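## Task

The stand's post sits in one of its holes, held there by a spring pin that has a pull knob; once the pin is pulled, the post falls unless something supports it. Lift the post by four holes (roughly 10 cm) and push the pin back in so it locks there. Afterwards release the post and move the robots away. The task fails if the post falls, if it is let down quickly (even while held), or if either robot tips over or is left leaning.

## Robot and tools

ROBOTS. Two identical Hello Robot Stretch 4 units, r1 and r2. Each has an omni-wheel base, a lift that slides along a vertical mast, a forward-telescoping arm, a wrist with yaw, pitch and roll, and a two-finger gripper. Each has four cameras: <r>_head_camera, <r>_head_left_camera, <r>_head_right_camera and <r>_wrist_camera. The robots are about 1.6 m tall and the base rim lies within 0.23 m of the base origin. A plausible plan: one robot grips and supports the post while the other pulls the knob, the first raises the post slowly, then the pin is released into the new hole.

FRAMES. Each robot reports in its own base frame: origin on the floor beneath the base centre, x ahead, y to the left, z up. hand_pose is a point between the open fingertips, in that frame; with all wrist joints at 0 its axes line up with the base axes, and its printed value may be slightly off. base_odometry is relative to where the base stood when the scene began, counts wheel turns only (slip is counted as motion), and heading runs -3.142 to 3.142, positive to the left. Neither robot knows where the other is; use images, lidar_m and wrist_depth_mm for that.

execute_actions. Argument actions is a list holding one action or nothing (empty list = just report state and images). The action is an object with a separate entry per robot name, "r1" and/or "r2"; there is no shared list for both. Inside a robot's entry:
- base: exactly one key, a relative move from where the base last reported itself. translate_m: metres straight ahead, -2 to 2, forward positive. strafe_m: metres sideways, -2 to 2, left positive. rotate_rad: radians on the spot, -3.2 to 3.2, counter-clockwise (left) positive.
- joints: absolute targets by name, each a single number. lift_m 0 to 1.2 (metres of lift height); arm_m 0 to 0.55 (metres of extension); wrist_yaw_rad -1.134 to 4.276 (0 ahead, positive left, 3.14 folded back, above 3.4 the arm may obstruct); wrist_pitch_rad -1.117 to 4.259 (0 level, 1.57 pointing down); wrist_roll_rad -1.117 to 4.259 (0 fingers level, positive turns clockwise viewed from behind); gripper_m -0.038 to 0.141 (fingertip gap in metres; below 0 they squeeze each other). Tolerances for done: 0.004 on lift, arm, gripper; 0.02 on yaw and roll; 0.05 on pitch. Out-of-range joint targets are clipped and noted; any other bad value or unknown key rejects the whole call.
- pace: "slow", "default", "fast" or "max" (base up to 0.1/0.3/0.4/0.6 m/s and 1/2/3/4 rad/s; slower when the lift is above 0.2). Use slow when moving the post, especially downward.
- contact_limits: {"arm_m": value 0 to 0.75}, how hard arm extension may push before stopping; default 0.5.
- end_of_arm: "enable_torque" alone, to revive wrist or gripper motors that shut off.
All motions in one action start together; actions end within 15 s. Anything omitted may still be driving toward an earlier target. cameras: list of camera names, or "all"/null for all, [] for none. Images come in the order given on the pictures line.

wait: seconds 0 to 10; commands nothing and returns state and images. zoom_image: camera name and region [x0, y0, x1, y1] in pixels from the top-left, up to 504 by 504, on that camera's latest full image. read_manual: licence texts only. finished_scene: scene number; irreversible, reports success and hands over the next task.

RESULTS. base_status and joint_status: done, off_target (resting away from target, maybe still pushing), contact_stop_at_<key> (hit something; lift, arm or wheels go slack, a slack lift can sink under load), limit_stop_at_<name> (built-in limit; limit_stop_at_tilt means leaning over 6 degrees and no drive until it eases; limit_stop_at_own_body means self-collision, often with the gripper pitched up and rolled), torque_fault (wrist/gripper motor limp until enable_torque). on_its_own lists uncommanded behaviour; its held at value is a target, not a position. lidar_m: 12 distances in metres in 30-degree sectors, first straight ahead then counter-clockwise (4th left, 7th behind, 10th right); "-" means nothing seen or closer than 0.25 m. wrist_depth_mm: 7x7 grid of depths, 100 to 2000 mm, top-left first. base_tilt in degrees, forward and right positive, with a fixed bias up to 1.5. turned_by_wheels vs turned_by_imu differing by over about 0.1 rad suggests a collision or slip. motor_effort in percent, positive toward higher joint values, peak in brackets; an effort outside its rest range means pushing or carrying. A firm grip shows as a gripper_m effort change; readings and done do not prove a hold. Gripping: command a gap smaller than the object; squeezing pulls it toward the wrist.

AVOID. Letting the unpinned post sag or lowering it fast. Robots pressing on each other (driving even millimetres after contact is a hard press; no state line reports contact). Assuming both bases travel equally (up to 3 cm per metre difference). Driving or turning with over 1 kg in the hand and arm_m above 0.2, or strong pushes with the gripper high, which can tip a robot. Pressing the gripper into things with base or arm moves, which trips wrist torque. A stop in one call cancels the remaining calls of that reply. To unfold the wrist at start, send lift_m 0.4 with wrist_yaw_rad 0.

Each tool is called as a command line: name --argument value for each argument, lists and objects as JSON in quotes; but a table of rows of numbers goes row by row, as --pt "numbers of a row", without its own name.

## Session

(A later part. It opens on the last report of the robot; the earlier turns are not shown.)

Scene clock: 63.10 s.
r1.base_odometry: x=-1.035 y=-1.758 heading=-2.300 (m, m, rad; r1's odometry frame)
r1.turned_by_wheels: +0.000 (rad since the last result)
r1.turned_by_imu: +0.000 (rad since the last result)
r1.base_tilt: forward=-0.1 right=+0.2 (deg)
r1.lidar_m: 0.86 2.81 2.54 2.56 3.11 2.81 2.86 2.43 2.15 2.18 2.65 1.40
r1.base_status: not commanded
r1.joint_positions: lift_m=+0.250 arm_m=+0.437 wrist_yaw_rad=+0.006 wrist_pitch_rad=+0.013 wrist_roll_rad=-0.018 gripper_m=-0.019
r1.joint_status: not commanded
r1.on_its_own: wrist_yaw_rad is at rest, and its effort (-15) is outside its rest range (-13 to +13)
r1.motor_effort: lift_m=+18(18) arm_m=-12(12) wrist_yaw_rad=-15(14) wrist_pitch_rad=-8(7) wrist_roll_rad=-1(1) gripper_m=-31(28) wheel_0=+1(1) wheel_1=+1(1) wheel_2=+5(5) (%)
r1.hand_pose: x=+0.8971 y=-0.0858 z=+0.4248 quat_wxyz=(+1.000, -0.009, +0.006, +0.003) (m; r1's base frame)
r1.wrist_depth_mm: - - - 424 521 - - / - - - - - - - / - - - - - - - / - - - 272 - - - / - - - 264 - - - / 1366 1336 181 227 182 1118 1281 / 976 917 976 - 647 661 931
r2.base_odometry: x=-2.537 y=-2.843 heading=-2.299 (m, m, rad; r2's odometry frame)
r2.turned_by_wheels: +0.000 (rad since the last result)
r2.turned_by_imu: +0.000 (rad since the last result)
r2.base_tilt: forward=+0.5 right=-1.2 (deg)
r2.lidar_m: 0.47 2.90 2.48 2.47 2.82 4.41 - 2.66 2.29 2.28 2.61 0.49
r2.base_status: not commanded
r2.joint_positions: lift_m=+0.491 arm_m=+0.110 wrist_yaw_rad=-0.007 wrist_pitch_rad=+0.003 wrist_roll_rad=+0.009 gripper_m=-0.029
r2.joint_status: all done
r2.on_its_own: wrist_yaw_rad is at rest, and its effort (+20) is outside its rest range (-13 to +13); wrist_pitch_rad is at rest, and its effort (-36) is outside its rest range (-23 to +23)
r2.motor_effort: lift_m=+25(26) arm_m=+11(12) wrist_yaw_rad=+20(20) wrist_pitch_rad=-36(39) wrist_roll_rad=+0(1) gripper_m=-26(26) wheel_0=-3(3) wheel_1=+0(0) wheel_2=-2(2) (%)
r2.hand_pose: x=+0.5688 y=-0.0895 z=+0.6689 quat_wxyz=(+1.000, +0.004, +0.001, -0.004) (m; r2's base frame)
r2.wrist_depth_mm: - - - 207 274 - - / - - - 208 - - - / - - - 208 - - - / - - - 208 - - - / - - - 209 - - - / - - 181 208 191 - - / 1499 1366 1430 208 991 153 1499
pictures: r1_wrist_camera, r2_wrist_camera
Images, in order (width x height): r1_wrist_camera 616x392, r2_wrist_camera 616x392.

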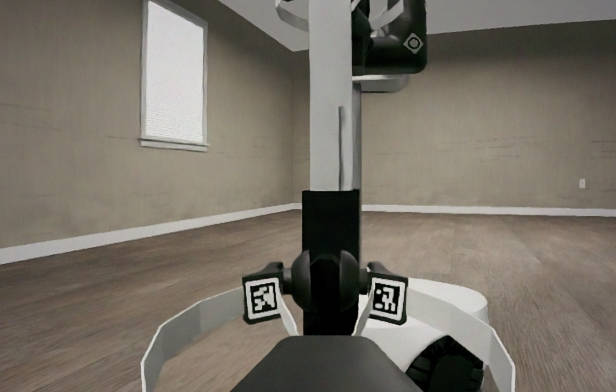

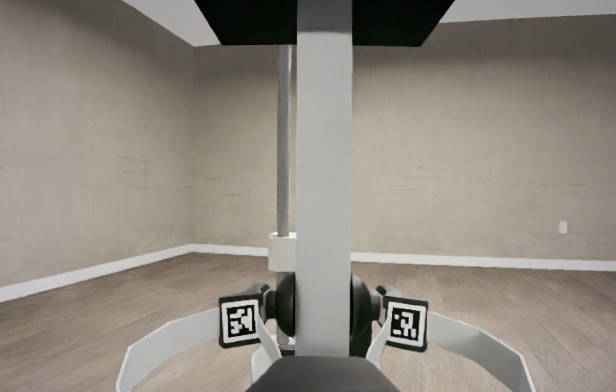

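Post is rising (zero ≈ 0.479). Go just below target, release the pin, creep up.

execute_actions --actions '[{"r2":{"joints":{"lift_m":0.57},"pace":"slow"}}]' --cameras '["r1_wrist_camera"]'

execute_actions --actions '[{"r1":{"joints":{"gripper_m":0.06}}}]' --cameras '["r1_wrist_camera"]'

execute_actions --actions '[{"r2":{"joints":{"lift_m":0.581},"pace":"slow"}}]' --cameras '["r1_wrist_camera"]'

execute_actions --actions '[{"r2":{"joints":{"lift_m":0.588},"pace":"slow"}}]' --cameras '["r1_wrist_camera","r2_wrist_camera"]'

Scene clock: 73.90 s.
r1.base_odometry: x=-1.035 y=-1.758 heading=-2.300 (m, m, rad; r1's odometry frame)
r1.turned_by_wheels: +0.000 (rad since the last result)
r1.turned_by_imu: +0.000 (rad since the last result)
r1.base_tilt: forward=-0.2 right=+0.2 (deg)
r1.lidar_m: 0.86 2.81 2.52 2.56 3.14 2.83 2.86 2.42 2.13 2.18 2.67 1.40
r1.base_status: not commanded
r1.joint_positions: lift_m=+0.250 arm_m=+0.437 wrist_yaw_rad=+0.006 wrist_pitch_rad=+0.013 wrist_roll_rad=-0.018 gripper_m=-0.019
r1.joint_status: not commanded
r1.on_its_own: wrist_yaw_rad is at rest, and its effort (-15) is outside its rest range (-13 to +13)
r1.motor_effort: lift_m=+18(18) arm_m=-12(12) wrist_yaw_rad=-15(14) wrist_pitch_rad=-8(5) wrist_roll_rad=-1(1) gripper_m=-24(29) wheel_0=+1(1) wheel_1=+1(1) wheel_2=+5(5) (%)
r1.hand_pose: x=+0.8971 y=-0.0858 z=+0.4248 quat_wxyz=(+1.000, -0.009, +0.006, +0.003) (m; r1's base frame)
r1.wrist_depth_mm: - - - - 854 - - / - - - - - - - / - - - - - - - / - - - 272 - - - / - - - 264 - - - / 1366 1366 181 226 183 1118 1308 / 960 931 976 - 640 668 946
r2.base_odometry: x=-2.537 y=-2.843 heading=-2.299 (m, m, rad; r2's odometry frame)
r2.turned_by_wheels: +0.000 (rad since the last result)
r2.turned_by_imu: +0.001 (rad since the last result)
r2.base_tilt: forward=+0.4 right=-1.1 (deg)
r2.lidar_m: 0.48 2.91 2.49 2.46 2.81 4.43 - 2.67 2.28 2.28 2.63 0.51
r2.base_status: not commanded
r2.joint_positions: lift_m=+0.569 arm_m=+0.110 wrist_yaw_rad=-0.007 wrist_pitch_rad=+0.003 wrist_roll_rad=+0.009 gripper_m=-0.029
r2.joint_status: all done
r2.on_its_own: wrist_yaw_rad is at rest, and its effort (+20) is outside its rest range (-13 to +13); wrist_pitch_rad is at rest, and its effort (-37) is outside its rest range (-23 to +23)
r2.motor_effort: lift_m=+25(26) arm_m=+11(11) wrist_yaw_rad=+20(19) wrist_pitch_rad=-37(38) wrist_roll_rad=-1(0) gripper_m=-27(26) wheel_0=-2(3) wheel_1=+0(0) wheel_2=-2(2) (%)
r2.hand_pose: x=+0.5688 y=-0.0895 z=+0.7468 quat_wxyz=(+1.000, +0.004, +0.001, -0.004) (m; r2's base frame)
r2.wrist_depth_mm: - - - 207 276 - - / - - - 208 - - - / - - - 208 - - - / - - - 208 - - - / - - - 208 - - - / - - 181 208 191 - - / 1618 1576 1618 208 1576 153 1661
pictures: r1_wrist_camera
Images, in order (width x height): r1_wrist_camera 616x392.

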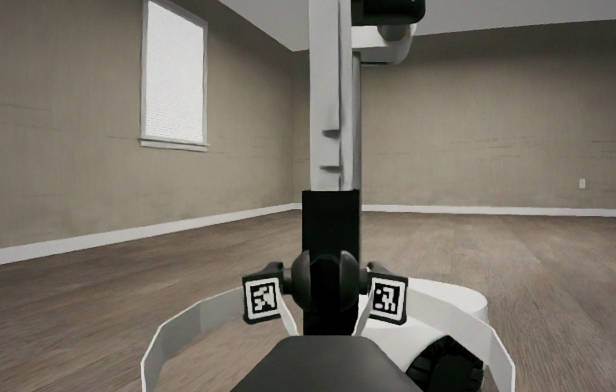

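Scene clock: 75.43 s.
r1.base_odometry: x=-1.035 y=-1.758 heading=-2.300 (m, m, rad; r1's odometry frame)
r1.turned_by_wheels: +0.000 (rad since the last result)
r1.turned_by_imu: +0.000 (rad since the last result)
r1.base_tilt: forward=-0.1 right=+0.3 (deg)
r1.lidar_m: 0.87 2.82 2.54 2.55 3.12 2.83 2.84 2.43 2.15 2.17 2.69 1.42
r1.base_status: not commanded
r1.joint_positions: lift_m=+0.250 arm_m=+0.436 wrist_yaw_rad=+0.000 wrist_pitch_rad=+0.012 wrist_roll_rad=-0.018 gripper_m=+0.060
r1.joint_status: all done
r1.motor_effort: lift_m=+18(18) arm_m=-6(12) wrist_yaw_rad=+1(14) wrist_pitch_rad=-4(7) wrist_roll_rad=-1(1) gripper_m=-6(25) wheel_0=+1(2) wheel_1=+2(2) wheel_2=+1(5) (%)
r1.hand_pose: x=+0.8955 y=-0.0873 z=+0.4249 quat_wxyz=(+1.000, -0.009, +0.006, +0.000) (m; r1's base frame)
r1.wrist_depth_mm: - - - 272 866 - - / - - - 271 - - - / - - - 273 - - - / - - - 272 - - - / - - - 266 - - - / 1366 1366 1205 270 198 1138 1255 / 976 931 960 - 654 683 960
r2.base_odometry: x=-2.537 y=-2.843 heading=-2.299 (m, m, rad; r2's odometry frame)
r2.turned_by_wheels: +0.000 (rad since the last result)
r2.turned_by_imu: +0.000 (rad since the last result)
r2.base_tilt: forward=+0.6 right=-1.2 (deg)
r2.lidar_m: 0.48 2.89 2.49 2.48 2.83 4.42 - 2.70 2.27 2.28 2.60 0.51
r2.base_status: not commanded
r2.joint_positions: lift_m=+0.569 arm_m=+0.110 wrist_yaw_rad=-0.007 wrist_pitch_rad=+0.003 wrist_roll_rad=+0.009 gripper_m=-0.029
r2.joint_status: not commanded
r2.on_its_own: wrist_yaw_rad is at rest, and its effort (+20) is outside its rest range (-13 to +13); wrist_pitch_rad is at rest, and its effort (-38) is outside its rest range (-23 to +23)
r2.motor_effort: lift_m=+25(25) arm_m=+11(11) wrist_yaw_rad=+20(22) wrist_pitch_rad=-38(37) wrist_roll_rad=-1(1) gripper_m=-25(29) wheel_0=-2(2) wheel_1=+0(1) wheel_2=-2(2) (%)
r2.hand_pose: x=+0.5688 y=-0.0894 z=+0.7468 quat_wxyz=(+1.000, +0.004, +0.001, -0.003) (m; r2's base frame)
r2.wrist_depth_mm: - - - 208 276 - - / - - - 208 - - - / - - - 208 - - - / - - - 208 - - - / - - - 208 - - - / - - 181 208 191 - - / 1661 1537 1618 208 1576 153 1708
pictures: r1_wrist_camera
Images, in order (width x height): r1_wrist_camera 616x392.

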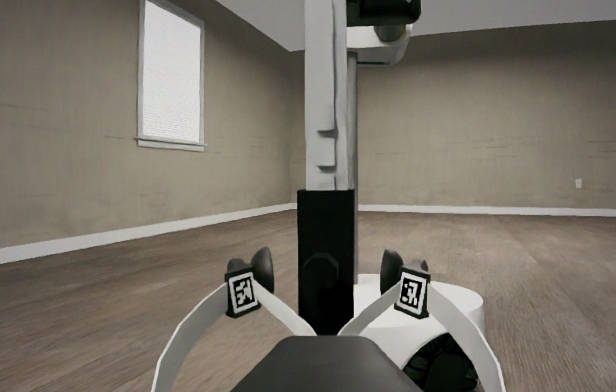

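Scene clock: 76.20 s.
r1.base_odometry: x=-1.035 y=-1.758 heading=-2.300 (m, m, rad; r1's odometry frame)
r1.turned_by_wheels: +0.000 (rad since the last result)
r1.turned_by_imu: +0.000 (rad since the last result)
r1.base_tilt: forward=-0.2 right=+0.4 (deg)
r1.lidar_m: 0.86 2.84 2.55 2.56 3.14 2.82 2.84 2.45 2.14 2.16 2.66 1.42
r1.base_status: not commanded
r1.joint_positions: lift_m=+0.250 arm_m=+0.436 wrist_yaw_rad=+0.000 wrist_pitch_rad=+0.012 wrist_roll_rad=-0.018 gripper_m=+0.060
r1.joint_status: not commanded
r1.motor_effort: lift_m=+18(18) arm_m=-6(6) wrist_yaw_rad=+1(0) wrist_pitch_rad=-5(6) wrist_roll_rad=-1(1) gripper_m=-1(2) wheel_0=+1(1) wheel_1=+1(2) wheel_2=+1(1) (%)
r1.hand_pose: x=+0.8955 y=-0.0873 z=+0.4249 quat_wxyz=(+1.000, -0.009, +0.006, +0.000) (m; r1's base frame)
r1.wrist_depth_mm: - - - 272 891 - - / - - - 272 - - - / - - - 273 - - - / - - - 273 - - - / - - - 268 - - - / 1336 1336 1182 270 199 1118 1281 / 960 917 960 - 647 683 946
r2.base_odometry: x=-2.537 y=-2.843 heading=-2.299 (m, m, rad; r2's odometry frame)
r2.turned_by_wheels: +0.000 (rad since the last result)
r2.turned_by_imu: +0.000 (rad since the last result)
r2.base_tilt: forward=+0.4 right=-1.2 (deg)
r2.lidar_m: 0.48 2.90 2.48 2.48 2.84 4.42 - 2.66 2.29 2.28 2.61 0.51
r2.base_status: not commanded
r2.joint_positions: lift_m=+0.580 arm_m=+0.110 wrist_yaw_rad=-0.007 wrist_pitch_rad=+0.006 wrist_roll_rad=+0.009 gripper_m=-0.029
r2.joint_status: all done
r2.on_its_own: wrist_yaw_rad is at rest, and its effort (+17) is outside its rest range (-13 to +13); wrist_pitch_rad is at rest, and its effort (-48) is outside its rest range (-23 to +23)
r2.motor_effort: lift_m=+26(27) arm_m=+11(11) wrist_yaw_rad=+17(21) wrist_pitch_rad=-48(52) wrist_roll_rad=-1(1) gripper_m=-24(27) wheel_0=-2(2) wheel_1=+0(0) wheel_2=-2(2) (%)
r2.hand_pose: x=+0.5690 y=-0.0893 z=+0.7566 quat_wxyz=(+1.000, +0.004, +0.003, -0.003) (m; r2's base frame)
r2.wrist_depth_mm: - - - 206 274 - - / - - - 206 - - - / - - - 207 - - - / - - - 208 - - - / - - - 208 - - - / - - 181 208 193 - - / 1661 1537 1618 209 1618 153 1708
pictures: r1_wrist_camera
Images, in order (width x height): r1_wrist_camera 616x392.

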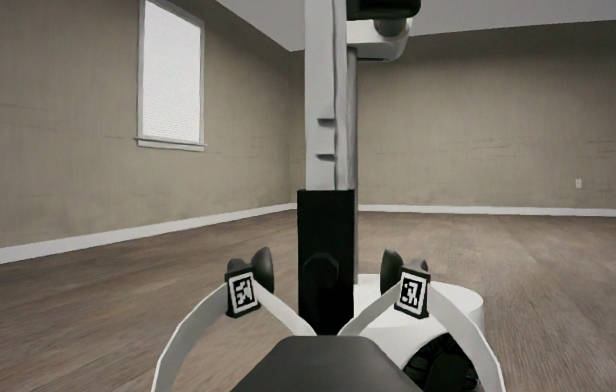

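Scene clock: 76.87 s.
r1.base_odometry: x=-1.035 y=-1.758 heading=-2.300 (m, m, rad; r1's odometry frame)
r1.turned_by_wheels: +0.000 (rad since the last result)
r1.turned_by_imu: +0.000 (rad since the last result)
r1.base_tilt: forward=-0.3 right=+0.4 (deg)
r1.lidar_m: 0.86 2.83 2.53 2.55 3.11 2.84 2.86 2.44 2.15 2.17 2.66 1.42
r1.base_status: not commanded
r1.joint_positions: lift_m=+0.250 arm_m=+0.436 wrist_yaw_rad=+0.000 wrist_pitch_rad=+0.012 wrist_roll_rad=-0.018 gripper_m=+0.060
r1.joint_status: not commanded
r1.motor_effort: lift_m=+18(18) arm_m=-6(6) wrist_yaw_rad=+1(1) wrist_pitch_rad=-4(5) wrist_roll_rad=-1(1) gripper_m=-2(1) wheel_0=+1(1) wheel_1=+2(1) wheel_2=+1(1) (%)
r1.hand_pose: x=+0.8955 y=-0.0873 z=+0.4249 quat_wxyz=(+1.000, -0.009, +0.006, +0.000) (m; r1's base frame)
r1.wrist_depth_mm: - - - 271 904 - - / - - - 272 - - - / - - - 274 - - - / - - - 274 - - - / - - - 266 - - - / 1336 1336 1182 270 200 1118 1281 / 960 931 946 - 654 683 931
r2.base_odometry: x=-2.537 y=-2.843 heading=-2.299 (m, m, rad; r2's odometry frame)
r2.turned_by_wheels: +0.000 (rad since the last result)
r2.turned_by_imu: +0.000 (rad since the last result)
r2.base_tilt: forward=+0.4 right=-1.1 (deg)
r2.lidar_m: 0.49 2.88 2.47 2.47 2.82 4.42 - 2.68 2.26 2.28 2.61 0.52
r2.base_status: not commanded
r2.joint_positions: lift_m=+0.587 arm_m=+0.110 wrist_yaw_rad=-0.007 wrist_pitch_rad=+0.008 wrist_roll_rad=+0.009 gripper_m=-0.029
r2.joint_status: all done
r2.on_its_own: wrist_yaw_rad is at rest, and its effort (+21) is outside its rest range (-13 to +13); wrist_pitch_rad is at rest, and its effort (-54) is outside its rest range (-23 to +23)
r2.motor_effort: lift_m=+27(27) arm_m=+10(10) wrist_yaw_rad=+21(19) wrist_pitch_rad=-54(55) wrist_roll_rad=+0(1) gripper_m=-26(27) wheel_0=-2(2) wheel_1=+0(0) wheel_2=-2(2) (%)
r2.hand_pose: x=+0.5690 y=-0.0893 z=+0.7630 quat_wxyz=(+1.000, +0.004, +0.004, -0.003) (m; r2's base frame)
r2.wrist_depth_mm: - - - 206 277 - - / - - - 206 - - - / - - - 207 - - - / - - - 207 - - - / - - - 207 - - - / - - 181 208 193 - - / 1661 1537 1661 209 1576 153 1661
pictures: r1_wrist_camera, r2_wrist_camera
Images, in order (width x height): r1_wrist_camera 616x392, r2_wrist_camera 616x392.

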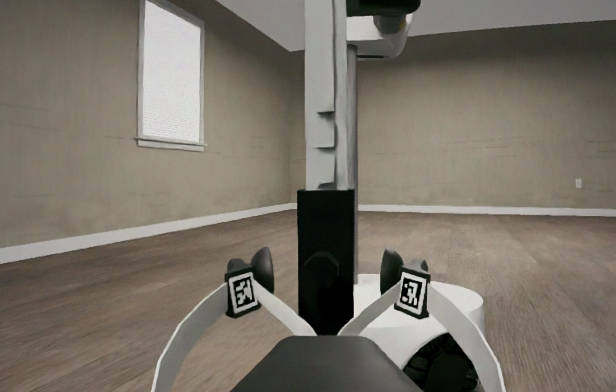

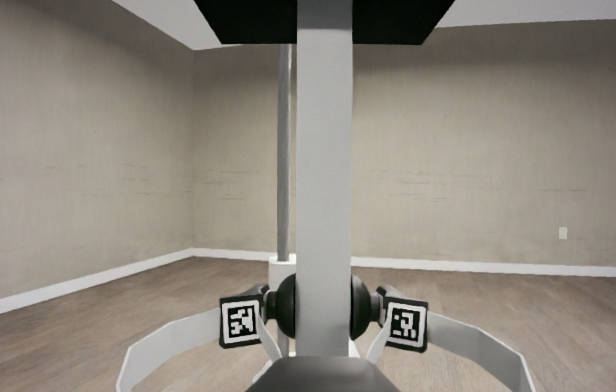

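Likely in. Verify by lowering.

execute_actions --actions '[{"r2":{"joints":{"lift_m":0.578},"pace":"slow"}}]' --cameras '["r1_wrist_camera"]'

execute_actions --actions '[{"r2":{"joints":{"lift_m":0.567},"pace":"slow"}}]' --cameras '["r1_wrist_camera"]'

Scene clock: 83.03 s.
r1.base_odometry: x=-1.035 y=-1.758 heading=-2.300 (m, m, rad; r1's odometry frame)
r1.turned_by_wheels: +0.000 (rad since the last result)
r1.turned_by_imu: +0.000 (rad since the last result)
r1.base_tilt: forward=-0.3 right=+0.4 (deg)
r1.lidar_m: 0.86 2.83 2.53 2.56 3.12 2.83 2.86 2.43 2.16 2.17 2.67 1.42
r1.base_status: not commanded
r1.joint_positions: lift_m=+0.250 arm_m=+0.436 wrist_yaw_rad=+0.000 wrist_pitch_rad=+0.012 wrist_roll_rad=-0.018 gripper_m=+0.060
r1.joint_status: not commanded
r1.motor_effort: lift_m=+18(18) arm_m=-6(6) wrist_yaw_rad=+0(1) wrist_pitch_rad=-5(5) wrist_roll_rad=-1(1) gripper_m=-7(5) wheel_0=+1(1) wheel_1=+2(2) wheel_2=+1(1) (%)
r1.hand_pose: x=+0.8955 y=-0.0873 z=+0.4249 quat_wxyz=(+1.000, -0.009, +0.006, +0.000) (m; r1's base frame)
r1.wrist_depth_mm: - - - 271 878 - - / - - - 272 - - - / - - - 273 - - - / - - - 271 - - - / - - - 267 - - - / 1308 1366 1182 268 198 1118 1308 / 960 931 931 - 654 691 931
r2.base_odometry: x=-2.537 y=-2.843 heading=-2.300 (m, m, rad; r2's odometry frame)
r2.turned_by_wheels: +0.000 (rad since the last result)
r2.turned_by_imu: +0.000 (rad since the last result)
r2.base_tilt: forward=+0.6 right=-1.4 (deg)
r2.lidar_m: 0.47 2.87 2.48 2.47 2.82 4.44 - 2.69 2.28 2.28 2.62 0.51
r2.base_status: not commanded
r2.joint_positions: lift_m=+0.578 arm_m=+0.110 wrist_yaw_rad=-0.007 wrist_pitch_rad=-0.001 wrist_roll_rad=+0.009 gripper_m=-0.029
r2.joint_status: all done
r2.on_its_own: wrist_yaw_rad is at rest, and its effort (+24) is outside its rest range (-13 to +13); wrist_pitch_rad is at rest, and its effort (-28) is outside its rest range (-23 to +23)
r2.motor_effort: lift_m=+15(26) arm_m=+10(10) wrist_yaw_rad=+24(21) wrist_pitch_rad=-28(54) wrist_roll_rad=-1(1) gripper_m=-26(27) wheel_0=-2(2) wheel_1=+0(0) wheel_2=-3(3) (%)
r2.hand_pose: x=+0.5689 y=-0.0896 z=+0.7567 quat_wxyz=(+1.000, +0.004, +0.000, -0.004) (m; r2's base frame)
r2.wrist_depth_mm: - - - 208 276 - - / - - - 208 - - - / - - - 208 - - - / - - - 208 - - - / - - - 208 - - - / - - 180 208 191 - - / 1661 1576 1708 208 1661 153 1708
pictures: r1_wrist_camera
Images, in order (width x height): r1_wrist_camera 616x392.

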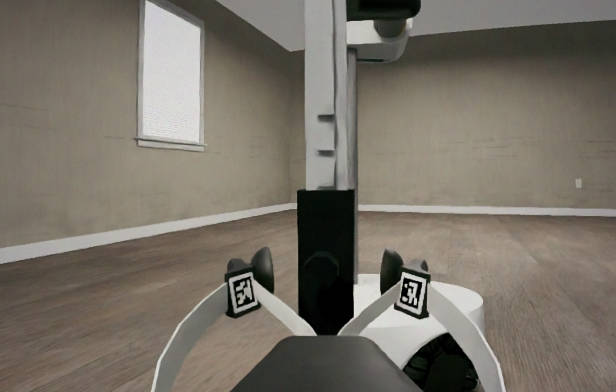

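Scene clock: 83.80 s.
r1.base_odometry: x=-1.035 y=-1.758 heading=-2.300 (m, m, rad; r1's odometry frame)
r1.turned_by_wheels: +0.000 (rad since the last result)
r1.turned_by_imu: +0.000 (rad since the last result)
r1.base_tilt: forward=-0.3 right=+0.2 (deg)
r1.lidar_m: 0.86 2.84 2.53 2.55 3.12 2.82 2.83 2.43 2.15 2.17 2.65 1.40
r1.base_status: not commanded
r1.joint_positions: lift_m=+0.250 arm_m=+0.436 wrist_yaw_rad=+0.000 wrist_pitch_rad=+0.012 wrist_roll_rad=-0.018 gripper_m=+0.060
r1.joint_status: not commanded
r1.motor_effort: lift_m=+18(18) arm_m=-6(6) wrist_yaw_rad=+1(1) wrist_pitch_rad=-6(6) wrist_roll_rad=-1(1) gripper_m=+0(7) wheel_0=+1(1) wheel_1=+2(2) wheel_2=+1(1) (%)
r1.hand_pose: x=+0.8955 y=-0.0873 z=+0.4249 quat_wxyz=(+1.000, -0.009, +0.006, +0.000) (m; r1's base frame)
r1.wrist_depth_mm: - - - 272 866 - - / - - - 271 - - - / - - - 276 - - - / - - - 271 - - - / - - - 267 - - - / 1336 1366 1138 271 198 1098 1308 / 946 904 946 - 654 691 946
r2.base_odometry: x=-2.537 y=-2.843 heading=-2.300 (m, m, rad; r2's odometry frame)
r2.turned_by_wheels: +0.000 (rad since the last result)
r2.turned_by_imu: +0.000 (rad since the last result)
r2.base_tilt: forward=+0.4 right=-1.3 (deg)
r2.lidar_m: 0.47 2.89 2.47 2.48 2.80 4.44 - 2.66 2.28 2.28 2.58 0.52
r2.base_status: not commanded
r2.joint_positions: lift_m=+0.568 arm_m=+0.110 wrist_yaw_rad=-0.008 wrist_pitch_rad=-0.015 wrist_roll_rad=+0.009 gripper_m=-0.029
r2.joint_status: all done
r2.on_its_own: wrist_yaw_rad is at rest, and its effort (+25) is outside its rest range (-13 to +13)
r2.motor_effort: lift_m=+11(15) arm_m=+10(11) wrist_yaw_rad=+25(27) wrist_pitch_rad=+13(27) wrist_roll_rad=+0(0) gripper_m=-25(26) wheel_0=-2(2) wheel_1=-1(0) wheel_2=-3(3) (%)
r2.hand_pose: x=+0.5688 y=-0.0898 z=+0.7502 quat_wxyz=(+1.000, +0.004, -0.008, -0.004) (m; r2's base frame)
r2.wrist_depth_mm: - - - 211 274 - - / - - - 211 - - - / - - - 209 - - - / - - - 209 - - - / - - - 209 - - - / - - 180 207 192 - - / 1808 1661 1756 207 1756 152 1863
pictures: r1_wrist_camera
Images, in order (width x height): r1_wrist_camera 616x392.

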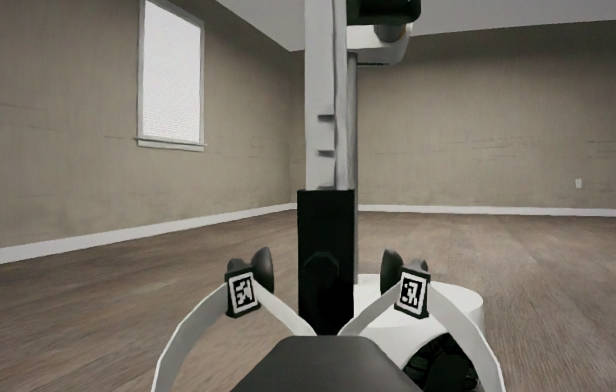

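Locked.

execute_actions --actions '[{"r1":{"joints":{"arm_m":0},"pace":"fast"},"r2":{"joints":{"gripper_m":0.07}}}]' --cameras '[]'

execute_actions --actions '[{"r1":{"base":{"translate_m":-0.2}},"r2":{"base":{"translate_m":-0.45},"joints":{"arm_m":0},"pace":"max"}}]' --cameras '["r1_wrist_camera"]'

finished_scene --scene 1

Scene clock: 92.73 s.
r1.base_odometry: x=-1.035 y=-1.758 heading=-2.300 (m, m, rad; r1's odometry frame)
r1.turned_by_wheels: +0.000 (rad since the last result)
r1.turned_by_imu: +0.000 (rad since the last result)
r1.base_tilt: forward=-0.2 right=+0.4 (deg)
r1.lidar_m: 0.86 2.85 2.54 2.55 3.10 2.83 2.86 2.44 2.14 2.18 2.65 1.41
r1.base_status: not commanded
r1.joint_positions: lift_m=+0.250 arm_m=+0.003 wrist_yaw_rad=+0.000 wrist_pitch_rad=+0.012 wrist_roll_rad=-0.018 gripper_m=+0.060
r1.joint_status: all done
joint sent to its limit — the command would take r1.arm_m past its lower limit, so that joint was sent only as far as its limit.
r1.motor_effort: lift_m=+18(18) arm_m=-8(9) wrist_yaw_rad=+2(0) wrist_pitch_rad=-6(6) wrist_roll_rad=-1(1) gripper_m=-4(10) wheel_0=+1(1) wheel_1=+1(2) wheel_2=+1(1) (%)
r1.hand_pose: x=+0.4624 y=-0.0875 z=+0.4248 quat_wxyz=(+1.000, -0.009, +0.006, +0.000) (m; r1's base frame)
r1.wrist_depth_mm: - - - - - - - / - - - - - - - / - - - - - - - / - - - - - - - / - - - 1336 1863 - - / 1336 1366 1205 715 198 1308 1336 / 960 917 960 - 946 904 946
r2.base_odometry: x=-2.537 y=-2.843 heading=-2.300 (m, m, rad; r2's odometry frame)
r2.turned_by_wheels: +0.000 (rad since the last result)
r2.turned_by_imu: +0.001 (rad since the last result)
r2.base_tilt: forward=+0.6 right=-1.3 (deg)
r2.lidar_m: 0.48 2.90 2.47 2.46 2.82 4.43 - 2.67 2.26 2.28 2.59 0.49
r2.base_status: not commanded
r2.joint_positions: lift_m=+0.567 arm_m=+0.111 wrist_yaw_rad=+0.000 wrist_pitch_rad=-0.008 wrist_roll_rad=+0.009 gripper_m=+0.070
r2.joint_status: all done
r2.motor_effort: lift_m=+13(13) arm_m=+6(10) wrist_yaw_rad=+2(28) wrist_pitch_rad=-7(14) wrist_roll_rad=-1(0) gripper_m=-2(23) wheel_0=-1(2) wheel_1=+0(0) wheel_2=-3(4) (%)
r2.hand_pose: x=+0.5704 y=-0.0875 z=+0.7480 quat_wxyz=(+1.000, +0.004, -0.004, +0.000) (m; r2's base frame)
r2.wrist_depth_mm: - - - 206 285 - - / - - - 206 - - - / - - - 206 - - - / - - - 206 - - - / - - - 205 - - - / - - 196 206 210 - - / 1708 1756 1756 153 1756 1661 1756
pictures: none
No camera images: the call's "cameras" was empty. Leave "cameras" out to get every camera's image.

Scene clock: 95.13 s.
r1.base_odometry: x=-0.902 y=-1.609 heading=-2.301 (m, m, rad; r1's odometry frame)
r1.turned_by_wheels: +0.000 (rad since the last result)
r1.turned_by_imu: +0.001 (rad since the last result)
r1.base_tilt: forward=-0.2 right=+0.3 (deg)
r1.lidar_m: 1.06 2.91 2.60 2.62 2.95 2.65 2.65 2.36 2.07 2.10 2.58 4.95
r1.base_status: done
r1.joint_positions: lift_m=+0.250 arm_m=+0.003 wrist_yaw_rad=+0.000 wrist_pitch_rad=+0.012 wrist_roll_rad=-0.018 gripper_m=+0.060
r1.joint_status: not commanded
r1.motor_effort: lift_m=+18(18) arm_m=-8(9) wrist_yaw_rad=+3(2) wrist_pitch_rad=-6(7) wrist_roll_rad=-1(1) gripper_m=-4(4) wheel_0=+1(5) wheel_1=+0(4) wheel_2=-2(7) (%)
r1.hand_pose: x=+0.4624 y=-0.0875 z=+0.4248 quat_wxyz=(+1.000, -0.009, +0.006, +0.000) (m; r1's base frame)
r1.wrist_depth_mm: - - - - - - - / - - - - - - - / - - - - - - - / - - - - - - - / - - - 1863 1756 - - / 1366 1366 1182 917 199 1336 1308 / 976 946 976 - 946 904 960
r2.base_odometry: x=-2.237 y=-2.507 heading=-2.300 (m, m, rad; r2's odometry frame)
r2.turned_by_wheels: -0.001 (rad since the last result)
r2.turned_by_imu: +0.001 (rad since the last result)
r2.base_tilt: forward=+0.4 right=-1.0 (deg)
r2.lidar_m: 0.93 3.01 2.59 2.59 2.95 3.99 3.99 2.54 2.18 2.17 2.50 4.17
r2.base_status: done
r2.joint_positions: lift_m=+0.567 arm_m=+0.002 wrist_yaw_rad=+0.000 wrist_pitch_rad=-0.008 wrist_roll_rad=+0.009 gripper_m=+0.070
r2.joint_status: all done
r2.motor_effort: lift_m=+15(15) arm_m=-5(10) wrist_yaw_rad=+1(0) wrist_pitch_rad=-7(6) wrist_roll_rad=-1(1) gripper_m=-2(4) wheel_0=-2(8) wheel_1=-2(8) wheel_2=-3(11) (%)
r2.hand_pose: x=+0.4612 y=-0.0875 z=+0.7478 quat_wxyz=(+1.000, +0.004, -0.004, +0.000) (m; r2's base frame)
r2.wrist_depth_mm: - - - - - - - / - - - - - - - / - - - - - - - / - - - - - - - / - - - - - - - / - - 196 1863 208 - - / 1708 1708 1756 153 1756 1618 1756
pictures: r1_wrist_camera
Images, in order (width x height): r1_wrist_camera 616x392.

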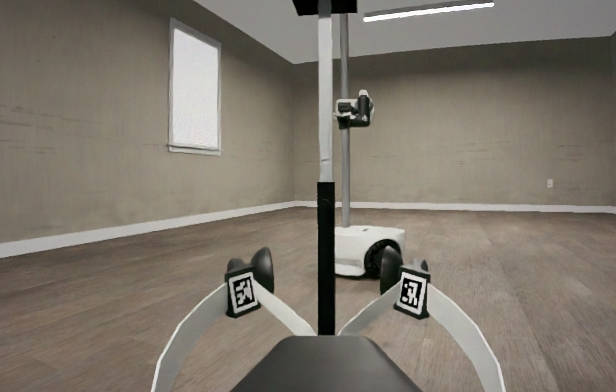

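The scene is finished: the task was done.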